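# Place build plate from box onto 3-D printer bed

## Task

Move the build plate now resting on the cardboard box onto the bed of the 3-D printer so that its coated side faces up and its side and back edges line up with the bed's edges, with the printer still upright. The other objects next to and behind the printer must stay roughly where they were and keep the same side up. The placement must hold with no robot support, and at the end both grippers must have released and backed away.

## Robot and tools

Robot: two arms, left_arm and right_arm. Each has a parallel gripper. The fingers point along the gripper's own +z axis and close along its y axis. The reported hand position is the point between the finger pads, roughly 1 cm short of the fingertips.

Scene frame: origin on the table top midway between the arms, +z up, +x out over the table. left_arm is on the +y side. Base roots: left_arm (+0.027, +0.343, +0.239) m, right_arm (-0.003, -0.361, +0.239) m. The mounting plates and the metal frame behind the arms are fixed obstacles. The names left and right do not refer to image sides.

Row format, used by both execute_actions and move: exactly 14 numbers, each in [-1, 1]. The first 7 are for left_arm and the next 7 for right_arm, in the order dx, dy, dz, rx, ry, rz, opening. Both arms must always be filled in, even if only one moves. dx..rz are offsets, not poses. They are expressed in that gripper's own axes and counted from the gripper's pose in the most recent result that showed it; before any such result in the scene, or in a second or later call within one reply, they count from where the hand is when the action starts. Scale: 1.0 equals 0.6 m of translation or 180 degrees of rotation. rx, ry, rz form a single rotation vector. opening is absolute: +1 fully open (0.094 m), -1 closed.

execute_actions(actions, pictures): actions is a list holding at most one item. An empty list just returns the current state. An item with rows (1 to 15 rows) and optional steps (1 to 15, default 15) runs one row per control step of 1/30 s; if rows run out, the last row repeats. Every row is measured from the same reference pose, not from the row before. An item with only steps (up to 300) is a wait that counts from the previous result, so thinking time is included. pictures (true/false) controls whether camera images return. A rejected call sends nothing.

move(target, speed): target is one 14-number row as above. Each gripper travels a straight line toward its target; both paths finish together and last 0.5 to 10 s (cut off at 10 s). speed is the top path speed in m/s, 0.002 to 0.5, default 0.25; rotation is capped at twice that in rad/s. Openings are applied at the start. Paths do not avoid obstacles or the other arm; the hand lags, can drift, and can overshoot the speed, especially with an almost straight arm. Faster moves and targets deeper past contact hit and press harder. The result adds a move: line: the ending (done, off_target, moving, held, fault) and any limits (paced = the sent pose was clipped; held = some steps blocked, after which the arm may jump faster), plus each gripper's distance from its target. If only one arm is named, the other finished normally.

wait(seconds): 0 to 10 s, sends nothing new.

zoom_image(camera, region): camera is cam_head_left, cam_head_right, cam_left_wrist or cam_right_wrist; region is [x0, y0, x1, y1] in that image's pixels from the top-left, no bigger than 504 by 504. Head images are 504x504, wrist images 616x616 (fisheye). Calibration per camera is supplied and may be slightly off.

show_instructions() shows the scene's reference image(s). read_manual(section) returns licence texts only. finished_scene(scene) ends the given scene irreversibly and reports success.

Motion behaviour: each control step, the commanded pose is clipped to within 70 mm and 16 degrees of the measured pose, then solved by damped IK, favouring position over orientation. After an action ends, the arm only continues to its last clipped pose, so check the reported pose and send the remainder next. Arms usually settle a centimetre or more low and zero offsets let them sink further; zero offsets also pull the hand back to the reference pose, so they are not a pause. To hold an arm still, send the correction back to its desired pose in the first call of a reply and zeros afterwards, raising the aim if it still sags.

Result lines: per arm position (m) and quat_wxyz in the scene frame (printed positions may be off, more at long reach); grip_measured on the same scale as opening (last Joint positions value is the opening in metres); Hand target = pose the controller is currently driving toward; HELD marks steps not sent; "pose unreachable" means the clearance check altered or blocked that arm; "too close" warnings treat plate and half-frame as part of the arm; joint torques include offsets and noise; FAULT lines mark stops.

Joint ranges (rad): waist -2.880..2.880, shoulder 0..3.142, elbow 0..3.019, wrist pitch -1.693..1.571, wrist yaw -1.571..1.571, wrist roll -2.094..2.094.

Gripping: command an opening about 0.03 below grip_measured for a firm hold, less for a gentler one. Pad force tops out near 50 to 62 N; thin parts under about 2 mm get less. Readings may be off by about 1 mm.

Avoid: arms touching or pushing each other; hard pushes or fast impacts; dropping or slipping the plate; tipping the printer; knocking anything off the table; holding loads for long (MOTOR HOT warns at 85 °C, at 100 °C the arm lets go and falls). Brief external tugs or pushes can occur. Finish by opening the grippers and pulling both hands away.

Each tool is called after "Emit:" as name([rows], argument=value, ...), one row to a line, values as JSON.

Reference images:

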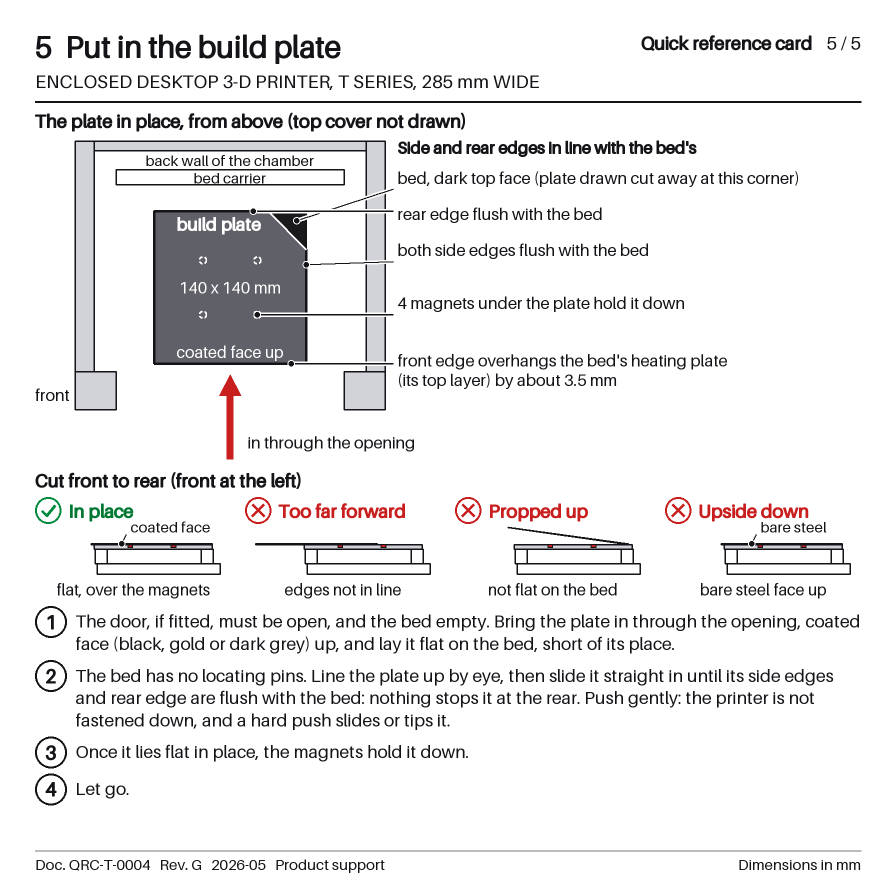

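## Session

Emit:
execute_actions(actions=[])

Scene clock: 0.00 s of 4350.00 s.
left_arm: end_effector_position=(+0.4929, +0.3648, +0.2561) grip_measured=+1.000 end_effector_quat_wxyz=(+0.385, -0.028, +0.922, +0.010) | right_arm: end_effector_position=(+0.4451, -0.4510, +0.2493) grip_measured=+1.000 end_effector_quat_wxyz=(+0.374, +0.094, +0.922, -0.030)
Joint positions: left_arm=[ 0.011  1.55   0.559  0.213 -0.011 -0.013  0.094] | right_arm=[-0.011  1.549  0.542  0.209 -0.012  0.007  0.094]
Joint velocities: left_arm=[-0.005  0.005 -0.002 -0.007  0.007  0.051  0.   ] | right_arm=[-0.005 -0.005 -0.002 -0.017 -0.007  0.022  0.   ]
Joint torques (N m, as the arm reports them, + toward a larger angle): no reading
Motor temperatures (°C, as the motors report them): left_arm=[21 20 21 20 22 18] | right_arm=[21 23 22 21 20 21]
Hand target (left_arm): +0.503, +0.365, +0.265; +0.396, -0.028, +0.918, +0.011
Hand target (right_arm): +0.452, -0.452, +0.254; +0.381, +0.094, +0.919, -0.031

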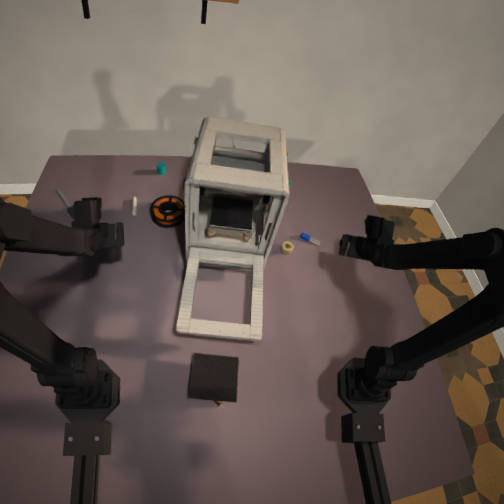

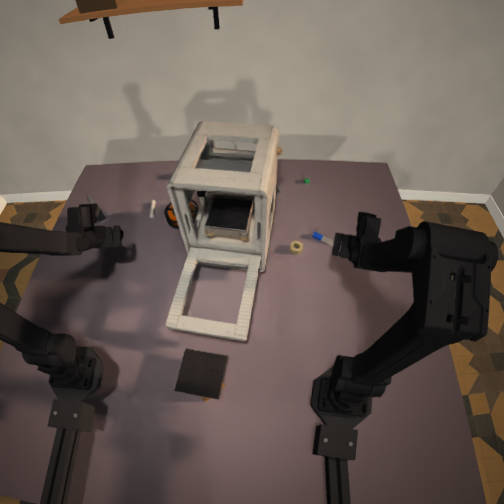

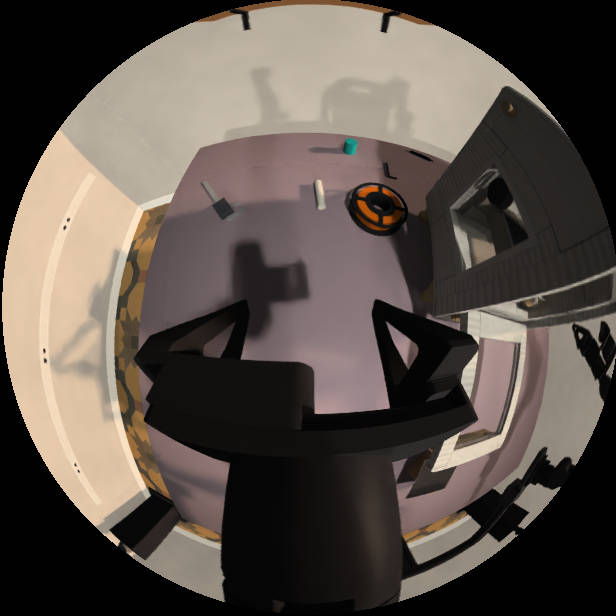

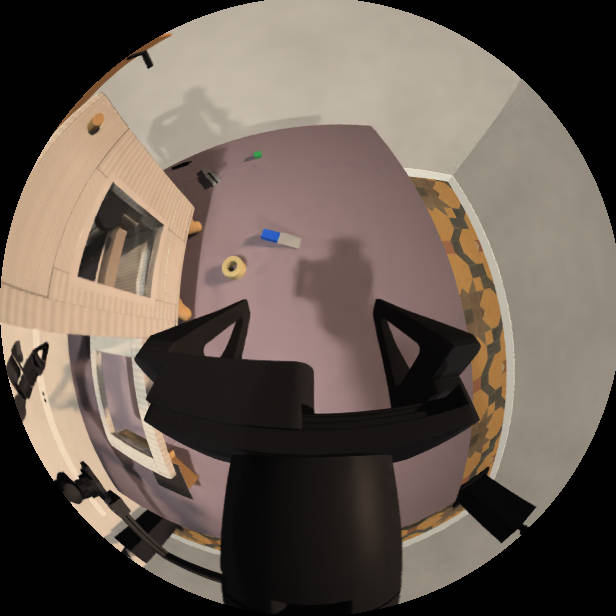

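Emit:
zoom_image(camera="cam_head_left", region=[150, 170, 310, 420])

Emit:
zoom_image(camera="cam_head_right", region=[140, 170, 300, 420])

Emit:
zoom_image(camera="cam_left_wrist", region=[380, 380, 540, 540])

Emit:
zoom_image(camera="cam_right_wrist", region=[70, 380, 230, 540])

Region (150, 170, 310, 420) of cam_head_left's 504x504 image, scaled by 2.016, with more detail than that image has; it fills the left 323 columns of this view, and the rest is white.

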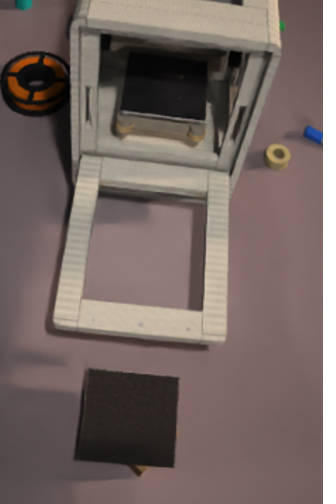

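Region (140, 170, 300, 420) of cam_head_right's 504x504 image, scaled by 2.016, with more detail than that image has; it fills the left 323 columns of this view, and the rest is white.

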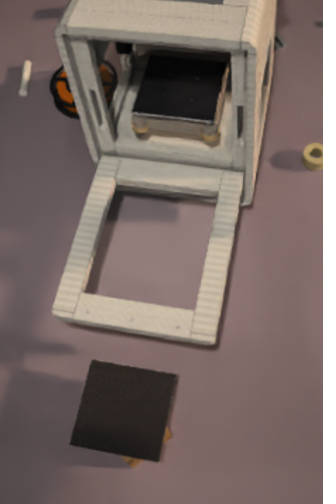

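Region (380, 380, 540, 540) of cam_left_wrist's 616x616 image, scaled by 3.150, with more detail than that image has.

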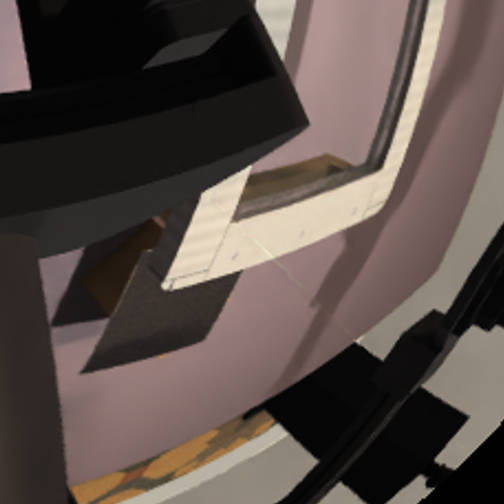

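Region (70, 380, 230, 540) of cam_right_wrist's 616x616 image, scaled by 3.150, with more detail than that image has.

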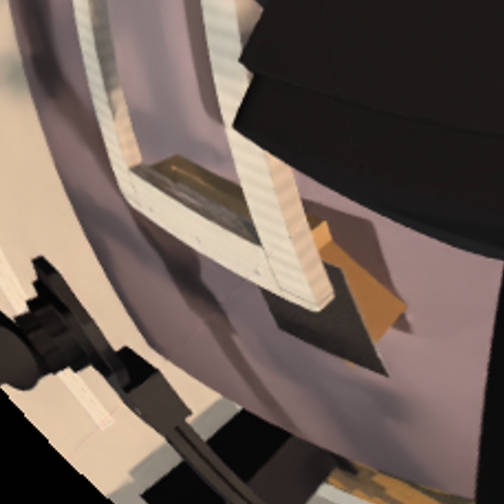

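Emit:
move(target=[0.015,-0.51,-0.357,-0.019,-0.368,0.54,0,0,0,0,0,0,0,1])

Scene clock: 19.43 s of 4350.00 s.
left_arm: end_effector_position=(+0.3423, +0.0650, +0.3860) grip_measured=+0.001 end_effector_quat_wxyz=(+0.626, +0.638, +0.329, +0.303) | right_arm: end_effector_position=(+0.4451, -0.4510, +0.2493) grip_measured=+1.000 end_effector_quat_wxyz=(+0.374, +0.094, +0.922, -0.030)
Joint positions: left_arm=[-0.809  1.456  0.231  1.195 -0.132  1.544  0.047] | right_arm=[-0.011  1.549  0.542  0.209 -0.012  0.007  0.094]
Joint velocities: left_arm=[-0.005 -0.005  0.002 -0.012 -0.007  0.11   0.   ] | right_arm=[ 0.005  0.005 -0.017 -0.007 -0.051 -0.051  0.   ]
Joint torques (N m, as the arm reports them, + toward a larger angle): left_arm=[-0.74 -8.82  6.85  0.7   0.17 -0.01] | right_arm=[  0.86 -12.43   6.81   1.77   0.12   0.03]
Motor temperatures (°C, as the motors report them): left_arm=[21 21 23 21 22 18] | right_arm=[21 23 23 21 20 21]
Hand target (left_arm): +0.347, +0.052, +0.403; +0.639, +0.631, +0.315, +0.306
Hand target (right_arm): +0.445, -0.451, +0.249; +0.374, +0.094, +0.922, -0.030
Off the commanded pose (left_arm): 0.024 m, 3 deg.
Off the commanded pose (right_arm): 0.000 m, 0 deg.
After step 90, 11.77 s passed at rest.
move: off_target (left_arm)
camera_calibration (this result's frames):
cam_left_wrist: T_world_to_cam=[[-0.0334757, -0.00224659, -0.999437, 0.399985], [0.019905, 0.999798, -0.00291411, -0.0652832], [0.999241, -0.0199913, -0.0334243, -0.208191], [0, 0, 0, 1]] pos_world=[0.222723, 0.0620066, 0.392611]

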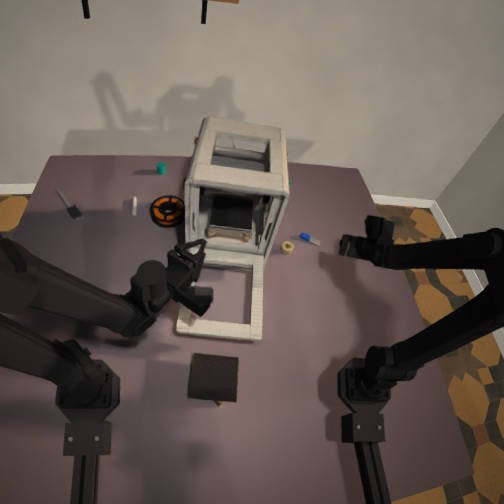

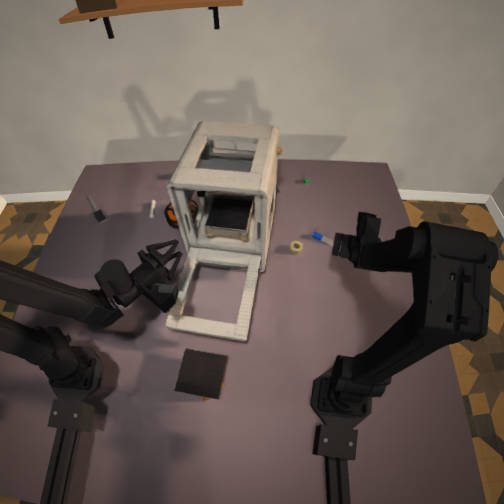

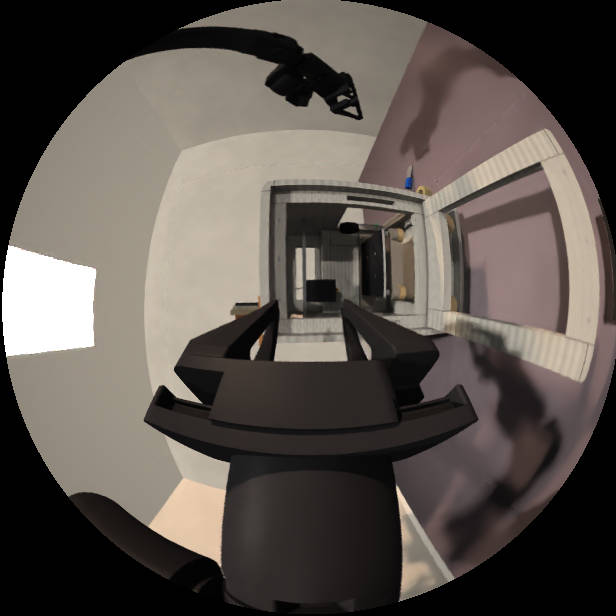

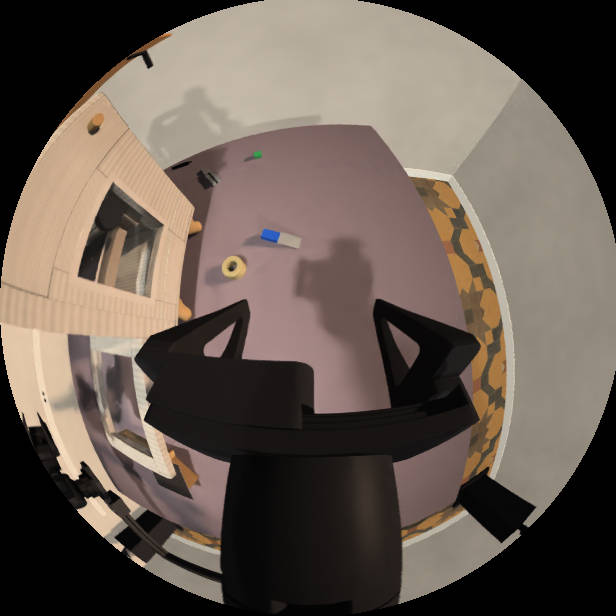

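Emit:
move(target=[-0.39,0.03,-0.205,0,0,0,0,0,0,0,0,0,0,1])

Emit:
move(target=[0.05,-0.1,-0.265,0,-0.044,0,0,0,0,0,0,0,0,1], speed=0.15)

Emit:
move(target=[0,-0.25,0,0,0,0,0,0,0,0,0,0,0,1], speed=0.1)

Scene clock: 23.87 s of 4350.00 s.
left_arm: end_effector_position=(+0.1047, -0.0346, +0.4063) grip_measured=+0.001 end_effector_quat_wxyz=(+0.624, +0.641, +0.325, +0.306) | right_arm: end_effector_position=(+0.4451, -0.4510, +0.2493) grip_measured=+1.000 end_effector_quat_wxyz=(+0.374, +0.094, +0.922, -0.030)
Joint positions: left_arm=[-1.816  1.406  0.328  1.001 -1.137  1.49   0.047] | right_arm=[-0.011  1.549  0.542  0.209 -0.012  0.007  0.094]
Joint velocities: left_arm=[ 0.005 -0.015  0.017  0.002  0.095  0.007 -0.   ] | right_arm=[ 0.005 -0.005 -0.002  0.002 -0.066  0.022  0.   ]
Joint torques (N m, as the arm reports them, + toward a larger angle): left_arm=[-1.24 -4.47  7.66  0.8  -0.23 -0.29] | right_arm=[  0.8  -12.2    6.76   1.75   0.08  -0.02]
Motor temperatures (°C, as the motors report them): left_arm=[21 21 23 21 22 18] | right_arm=[21 24 24 21 20 21]
Hand target (left_arm): +0.101, -0.046, +0.410; +0.627, +0.638, +0.330, +0.302
Hand target (right_arm): +0.445, -0.451, +0.249; +0.374, +0.094, +0.922, -0.030
Off the commanded pose (left_arm): 0.015 m, 1 deg.
Off the commanded pose (right_arm): 0.000 m, 0 deg.
move: off_target (left_arm)
camera_calibration (this result's frames):
cam_left_wrist: T_world_to_cam=[[-0.0284042, 0.0081063, -0.999564, 0.412004], [0.0214833, 0.999741, 0.00749726, 0.0347385], [0.999366, -0.021261, -0.028571, 0.0258986], [0, 0, 0, 1]] pos_world=[-0.0149258, -0.0375187, 0.412303]

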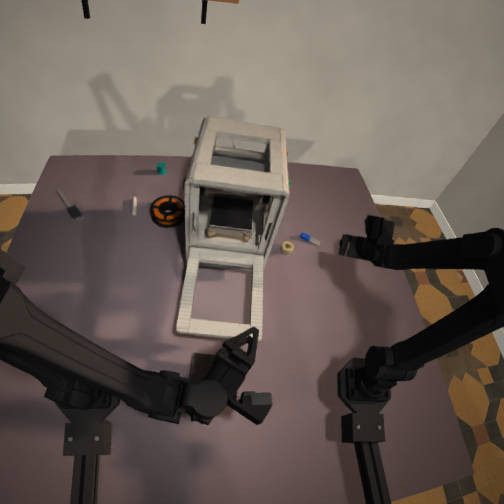

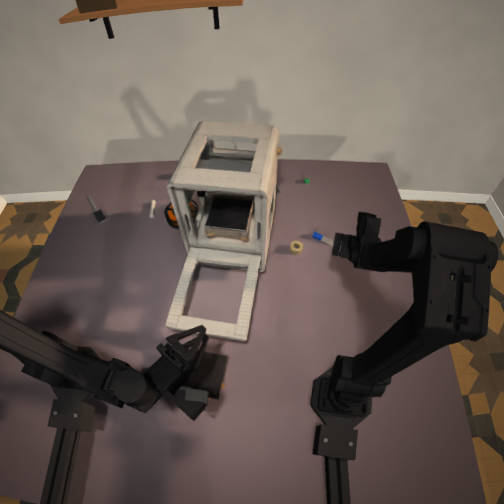

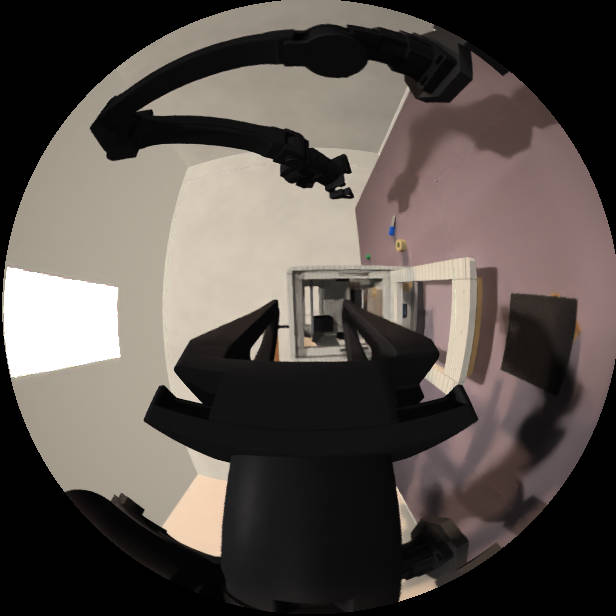

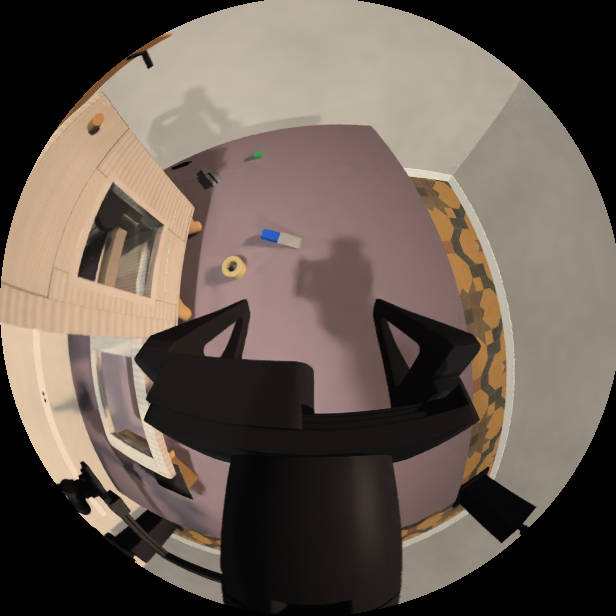

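Scene clock: 25.60 s of 4350.00 s.
left_arm: end_effector_position=(-0.0038, +0.0848, +0.3551) grip_measured=+0.001 end_effector_quat_wxyz=(+0.662, +0.656, +0.262, +0.250) | right_arm: end_effector_position=(+0.4451, -0.4510, +0.2493) grip_measured=+1.000 end_effector_quat_wxyz=(+0.374, +0.094, +0.922, -0.030)
Joint positions: left_arm=[-2.441  1.471  0.1    1.039 -1.579  1.222  0.047] | right_arm=[-0.011  1.549  0.542  0.209 -0.012  0.007  0.094]
Joint velocities: left_arm=[-0.005 -0.005 -0.007  0.007  0.081 -0.022 -0.001] | right_arm=[-0.015 -0.005  0.007  0.007 -0.037 -0.022  0.   ]
Joint torques (N m, as the arm reports them, + toward a larger angle): left_arm=[-1.29 -3.64  2.47  1.17 -0.38 -0.17] | right_arm=[  0.45 -12.05   6.67   1.8    0.05   0.  ]
Motor temperatures (°C, as the motors report them): left_arm=[21 21 23 21 22 18] | right_arm=[21 24 24 21 20 21]
Hand target (left_arm): -0.004, +0.087, +0.353; +0.664, +0.656, +0.260, +0.248
Hand target (right_arm): +0.445, -0.451, +0.249; +0.374, +0.094, +0.922, -0.030
Off the commanded pose (left_arm): 0.005 m, 3 deg.
Off the commanded pose (right_arm): 0.000 m, 0 deg.
joint sent to its limit (left arm) — the command would take joint 5 (wrist yaw) past its lower limit, so that joint was sent only as far as its limit.
move: off_target (left_arm)
camera_calibration (this result's frames):
cam_left_wrist: T_world_to_cam=[[-0.00657304, -0.0164055, -0.999844, 0.358996], [0.204633, 0.978684, -0.0174036, -0.0706007], [0.978817, -0.204715, -0.00307582, 0.141781], [0, 0, 0, 1]] pos_world=[-0.121971, 0.10401, 0.358147]

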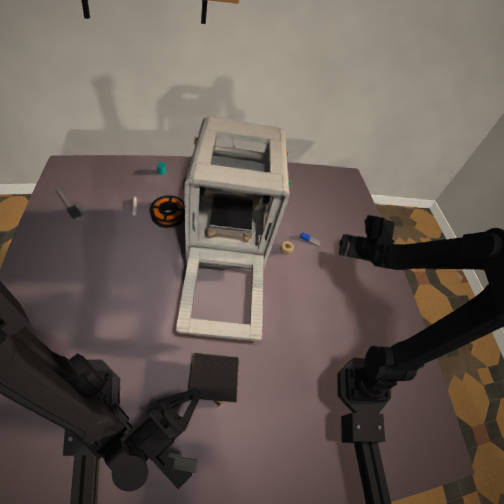

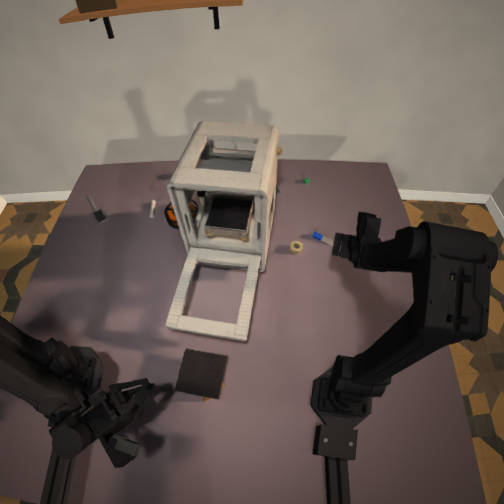

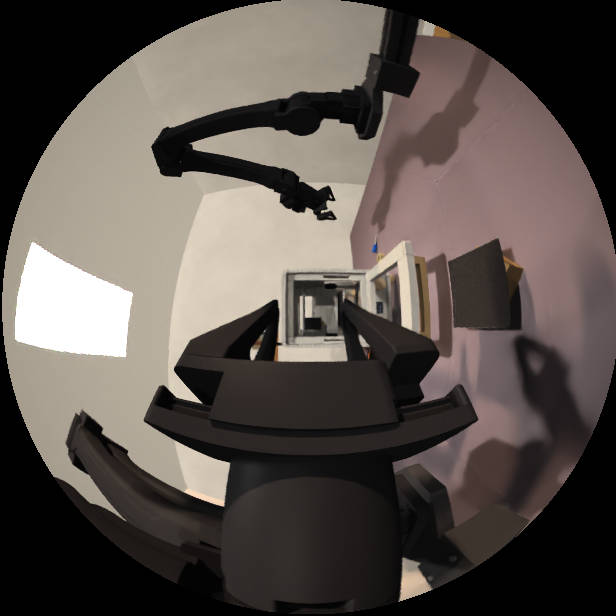

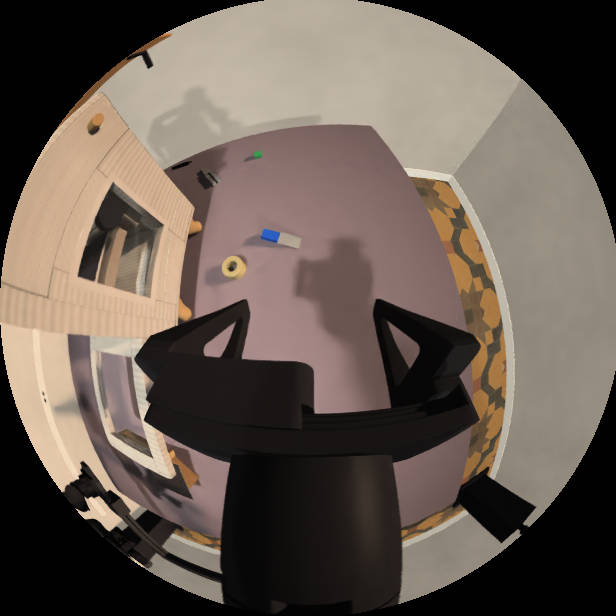

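Scene clock: 27.63 s of 4350.00 s.
left_arm: end_effector_position=(-0.0011, +0.0873, +0.2067) grip_measured=+0.001 end_effector_quat_wxyz=(+0.660, +0.659, +0.252, +0.258) | right_arm: end_effector_position=(+0.4451, -0.4510, +0.2493) grip_measured=+1.000 end_effector_quat_wxyz=(+0.374, +0.094, +0.922, -0.030)
Joint positions: left_arm=[-2.441  2.3    0.257  1.075 -1.579  0.613  0.047] | right_arm=[-0.011  1.549  0.542  0.209 -0.012  0.007  0.094]
Joint velocities: left_arm=[ 0.005 -0.005 -0.022  0.002  0.081  0.066 -0.001] | right_arm=[-0.005  0.005 -0.002  0.012  0.007 -0.051  0.   ]
Joint torques (N m, as the arm reports them, + toward a larger angle): left_arm=[ 0.78 -7.49 -1.48  1.33 -0.52 -0.28] | right_arm=[  0.26 -11.81   6.73   1.77   0.09   0.02]
Motor temperatures (°C, as the motors report them): left_arm=[21 21 23 21 22 18] | right_arm=[21 24 24 21 20 21]
Hand target (left_arm): -0.003, +0.086, +0.205; +0.664, +0.655, +0.260, +0.250
Hand target (right_arm): +0.445, -0.451, +0.249; +0.374, +0.094, +0.922, -0.030
Off the commanded pose (left_arm): 0.007 m, 2 deg.
Off the commanded pose (right_arm): 0.000 m, 0 deg.
move: done
camera_calibration (this result's frames):
cam_left_wrist: T_world_to_cam=[[0.0154756, -0.00157783, -0.999879, 0.209394], [0.207593, 0.978214, 0.00166937, -0.0800973], [0.978093, -0.207594, 0.015466, 0.135669], [0, 0, 0, 1]] pos_world=[-0.11931, 0.106847, 0.207404]

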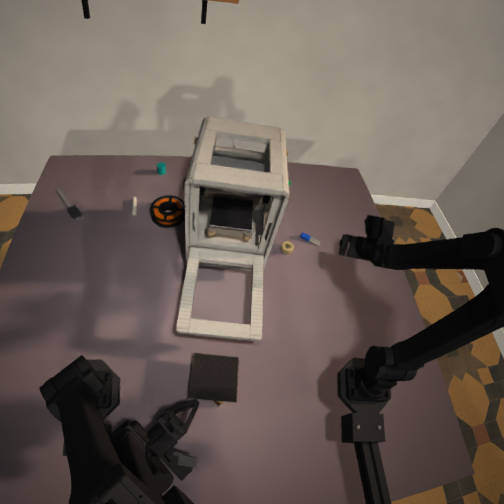

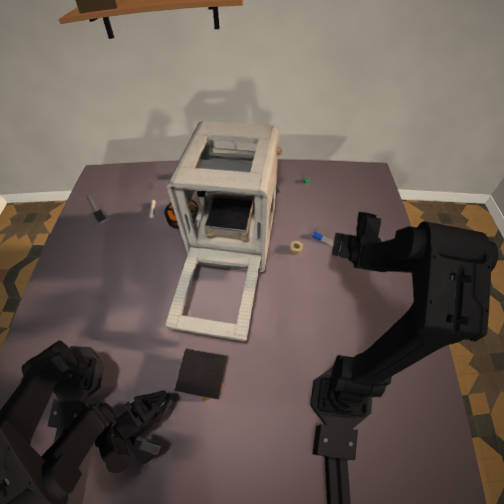

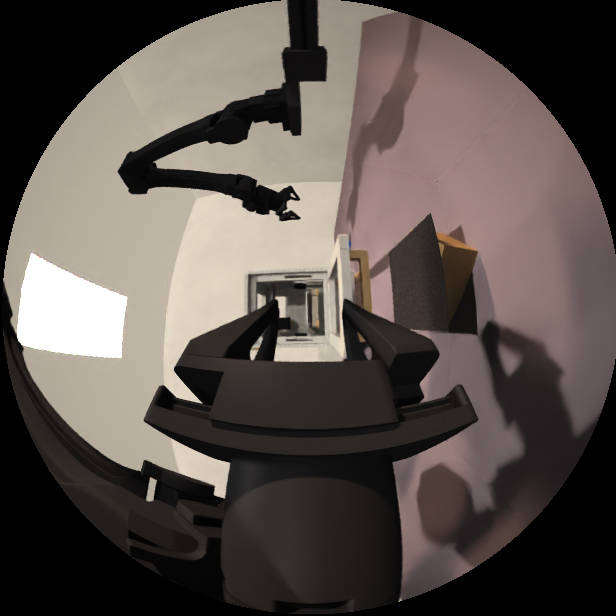

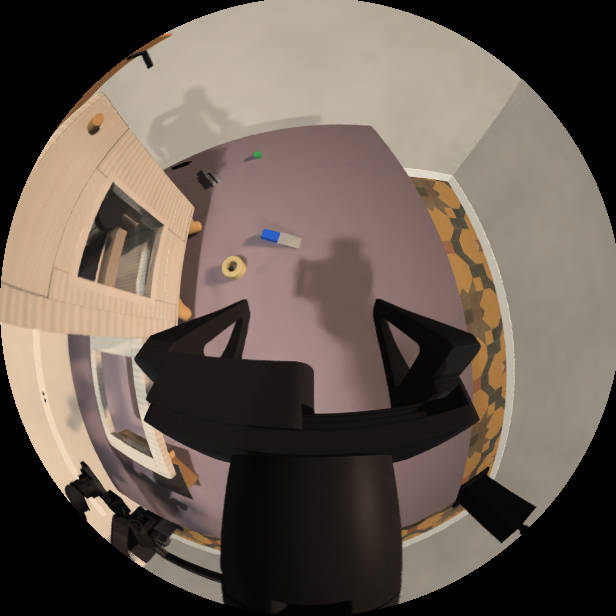

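Emit:
move(target=[-0.03,-0.2,0,0,0,0,-0.4,0,0,0,0,0,0,1], speed=0.1)

Scene clock: 30.47 s of 4350.00 s.
left_arm: end_effector_position=(-0.0115, +0.0781, +0.0897) grip_measured=-0.398 end_effector_quat_wxyz=(+0.659, +0.660, +0.247, +0.262) | right_arm: end_effector_position=(+0.4451, -0.4510, +0.2493) grip_measured=+1.000 end_effector_quat_wxyz=(+0.374, +0.094, +0.922, -0.030)
Joint positions: left_arm=[-2.441  2.709  0.523  1.075 -1.579  0.483  0.028] | right_arm=[-0.011  1.549  0.542  0.209 -0.012  0.007  0.094]
Joint velocities: left_arm=[-0.024 -0.005 -0.012 -0.007 -0.022 -0.051  0.   ] | right_arm=[-0.005 -0.005  0.032 -0.012 -0.037 -0.037  0.   ]
Joint torques (N m, as the arm reports them, + toward a larger angle): left_arm=[ 0.42 -8.21 -2.52  0.72 -0.65 -0.29] | right_arm=[  1.11 -12.73   6.61   1.64   0.08  -0.01]
Motor temperatures (°C, as the motors report them): left_arm=[21 21 23 21 22 18] | right_arm=[21 24 24 21 20 21]
Hand target (left_arm): -0.012, +0.078, +0.086; +0.661, +0.659, +0.251, +0.257
Hand target (right_arm): +0.445, -0.451, +0.249; +0.374, +0.094, +0.922, -0.030
Off the commanded pose (left_arm): 0.005 m, 1 deg.
Off the commanded pose (right_arm): 0.000 m, 0 deg.
move: done
camera_calibration (this result's frames):
cam_left_wrist: T_world_to_cam=[[0.0257465, 0.0069537, -0.999644, 0.0919688], [0.208384, 0.977971, 0.01217, -0.069671], [0.977708, -0.208623, 0.0237303, 0.145023], [0, 0, 0, 1]] pos_world=[-0.12964, 0.097752, 0.0893425]

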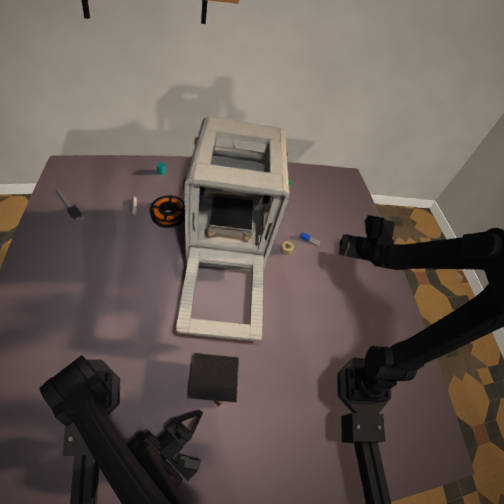

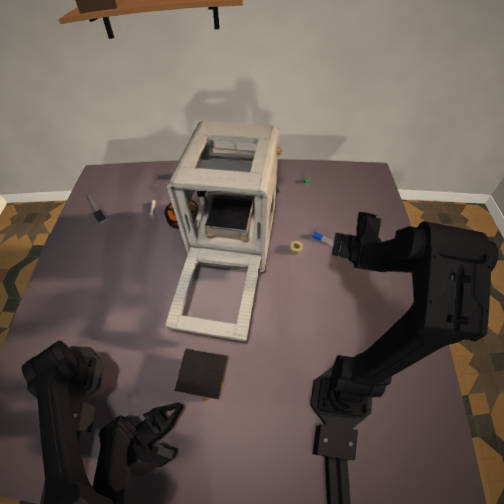

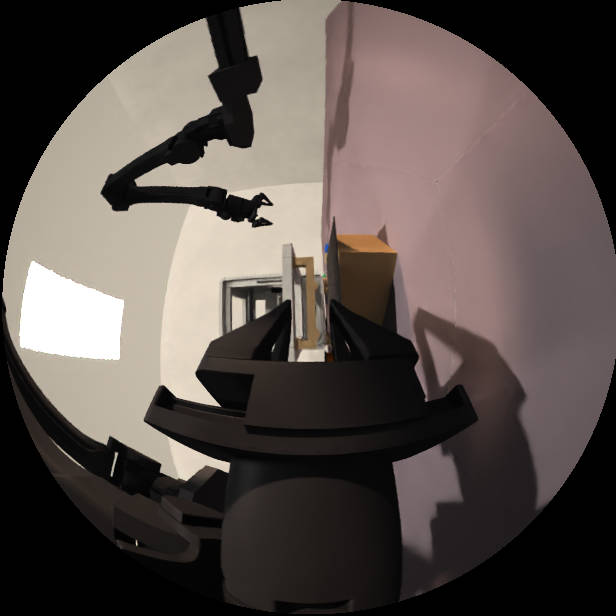

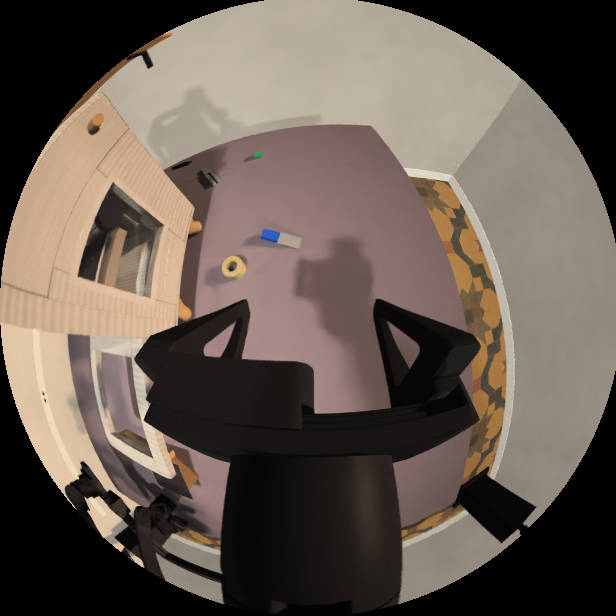

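Emit:
move(target=[0.03,-0.04,0.035,0,0.034,-0.008,-0.4,0,0,0,0,0,0,1], speed=0.04)

Emit:
move(target=[0.03,0,0.045,0,0.04,0,-0.4,0,0,0,0,0,0,1], speed=0.03)

Emit:
zoom_image(camera="cam_left_wrist", region=[220, 180, 420, 380])

Emit:
zoom_image(camera="cam_head_right", region=[130, 330, 250, 450])

Scene clock: 38.33 s of 4350.00 s.
left_arm: end_effector_position=(+0.0114, +0.0742, +0.0712) grip_measured=-0.398 end_effector_quat_wxyz=(+0.649, +0.646, +0.282, +0.286) | right_arm: end_effector_position=(+0.4451, -0.4510, +0.2493) grip_measured=+1.000 end_effector_quat_wxyz=(+0.374, +0.094, +0.922, -0.030)
Joint positions: left_arm=[-2.349  2.762  0.569  1.075 -1.579  0.459  0.028] | right_arm=[-0.011  1.549  0.542  0.209 -0.012  0.007  0.094]
Joint velocities: left_arm=[-0.015  0.005 -0.007 -0.002 -0.007 -0.037  0.   ] | right_arm=[-0.005  0.015  0.002 -0.012 -0.051 -0.051  0.   ]
Joint torques (N m, as the arm reports them, + toward a larger angle): left_arm=[ 1.49 -8.4  -2.63  0.88 -0.67 -0.25] | right_arm=[  0.47 -12.7    6.77   1.67   0.04   0.05]
Motor temperatures (°C, as the motors report them): left_arm=[21 21 22 21 23 18] | right_arm=[21 24 24 21 20 21]
Hand target (left_arm): +0.017, +0.076, +0.066; +0.649, +0.642, +0.289, +0.289
Hand target (right_arm): +0.445, -0.451, +0.249; +0.374, +0.094, +0.922, -0.030
Off the commanded pose (left_arm): 0.007 m, 1 deg.
Off the commanded pose (right_arm): 0.000 m, 0 deg.
After step 90, 3.23 s passed at rest.
move: done
camera_calibration (this result's frames):
cam_left_wrist: T_world_to_cam=[[0.0130573, -0.00347606, -0.999909, 0.0738819], [0.118695, 0.992929, -0.00190182, -0.0695117], [0.992845, -0.118659, 0.0133776, 0.116154], [0, 0, 0, 1]] pos_world=[-0.108037, 0.0830598, 0.0721891]

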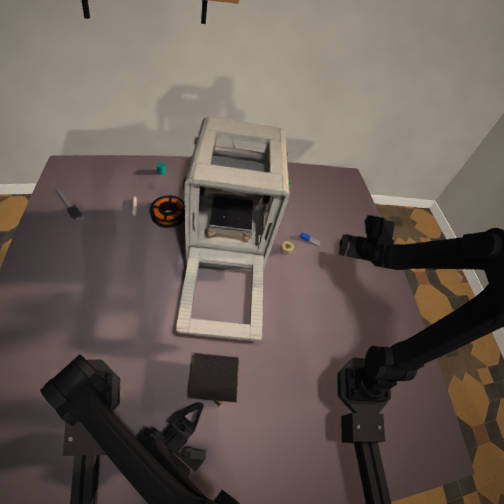

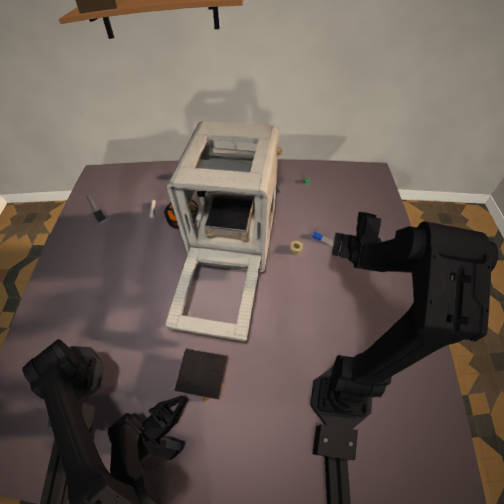

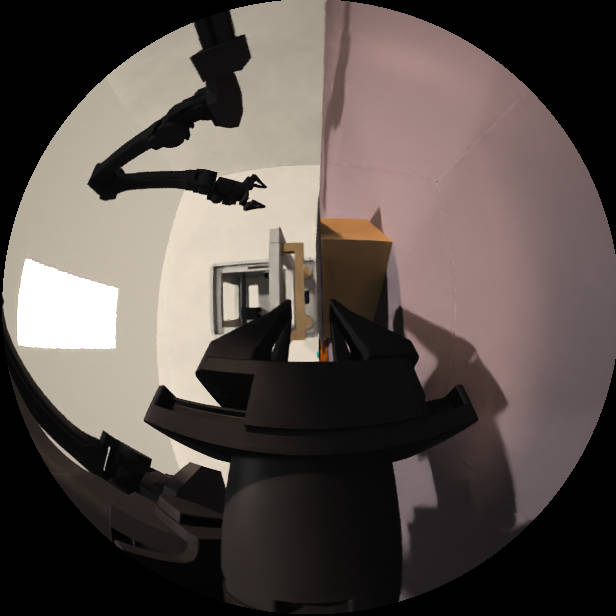

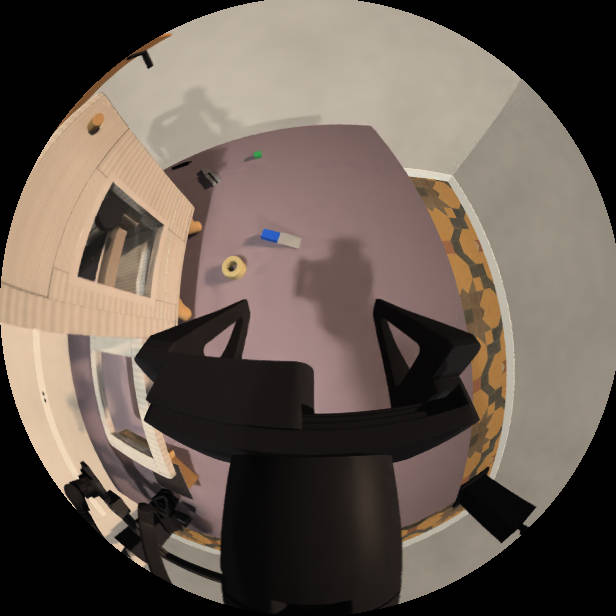

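Scene clock: 40.67 s of 4350.00 s.
left_arm: end_effector_position=(+0.0428, +0.0742, +0.0711) grip_measured=-0.398 end_effector_quat_wxyz=(+0.630, +0.629, +0.318, +0.325) | right_arm: end_effector_position=(+0.4451, -0.4510, +0.2493) grip_measured=+1.000 end_effector_quat_wxyz=(+0.374, +0.094, +0.922, -0.030)
Joint positions: left_arm=[-2.233  2.762  0.569  1.075 -1.579  0.463  0.028] | right_arm=[-0.011  1.549  0.542  0.209 -0.012  0.007  0.094]
Joint velocities: left_arm=[-0.015 -0.005 -0.002  0.002 -0.007 -0.037  0.   ] | right_arm=[-0.005 -0.024 -0.007  0.007 -0.051 -0.037  0.   ]
Joint torques (N m, as the arm reports them, + toward a larger angle): left_arm=[  1.63 -11.99  -2.58   0.54  -0.62  -0.01] | right_arm=[  1.16 -12.63   6.82   1.77   0.11   0.05]
Motor temperatures (°C, as the motors report them): left_arm=[21 21 22 21 23 18] | right_arm=[21 24 24 21 20 21]
Hand target (left_arm): +0.043, +0.069, +0.072; +0.629, +0.626, +0.324, +0.328
Hand target (right_arm): +0.445, -0.451, +0.249; +0.374, +0.094, +0.922, -0.030
Off the commanded pose (left_arm): 0.005 m, 1 deg.
Off the commanded pose (right_arm): 0.000 m, 0 deg.
move: done
camera_calibration (this result's frames):
cam_left_wrist: T_world_to_cam=[[0.0157099, 0.00170328, -0.999875, 0.0729056], [0.00260115, 0.999995, 0.00174435, -0.069084], [0.999873, -0.00262823, 0.0157054, 0.0759739], [0, 0, 0, 1]] pos_world=[-0.0769299, 0.0691592, 0.0718238]

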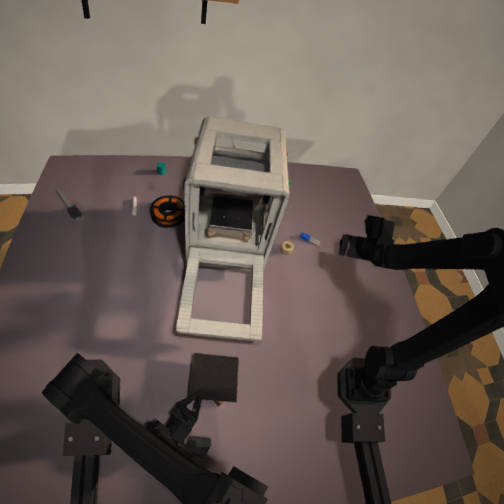

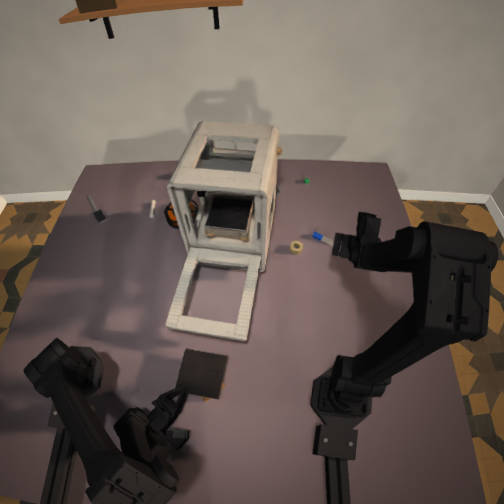

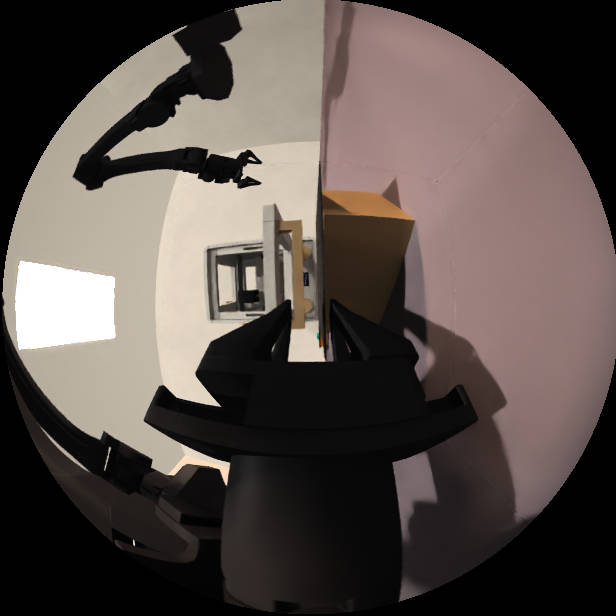

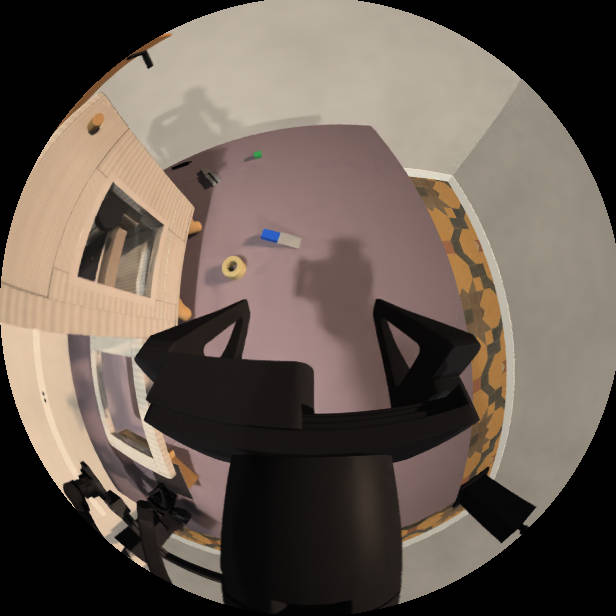

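Region (220, 180, 420, 380) of cam_left_wrist's 616x616 image, scaled by 2.520, with more detail than that image has.

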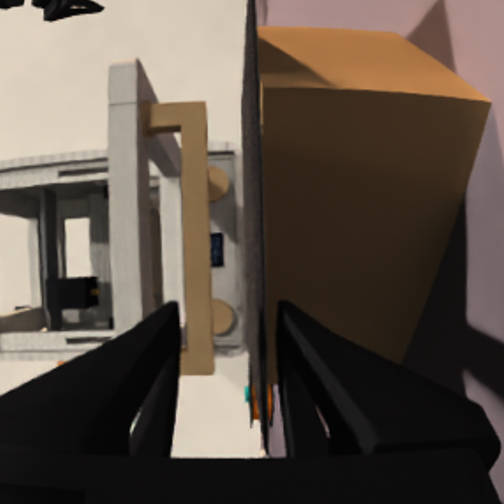

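Region (130, 330, 250, 450) of cam_head_right's 504x504 image, scaled by 4.200, with more detail than that image has.

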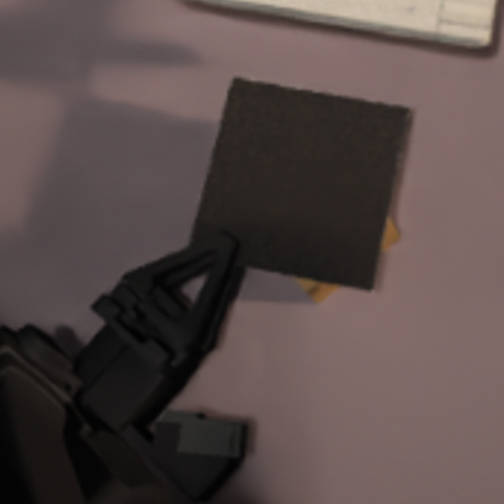

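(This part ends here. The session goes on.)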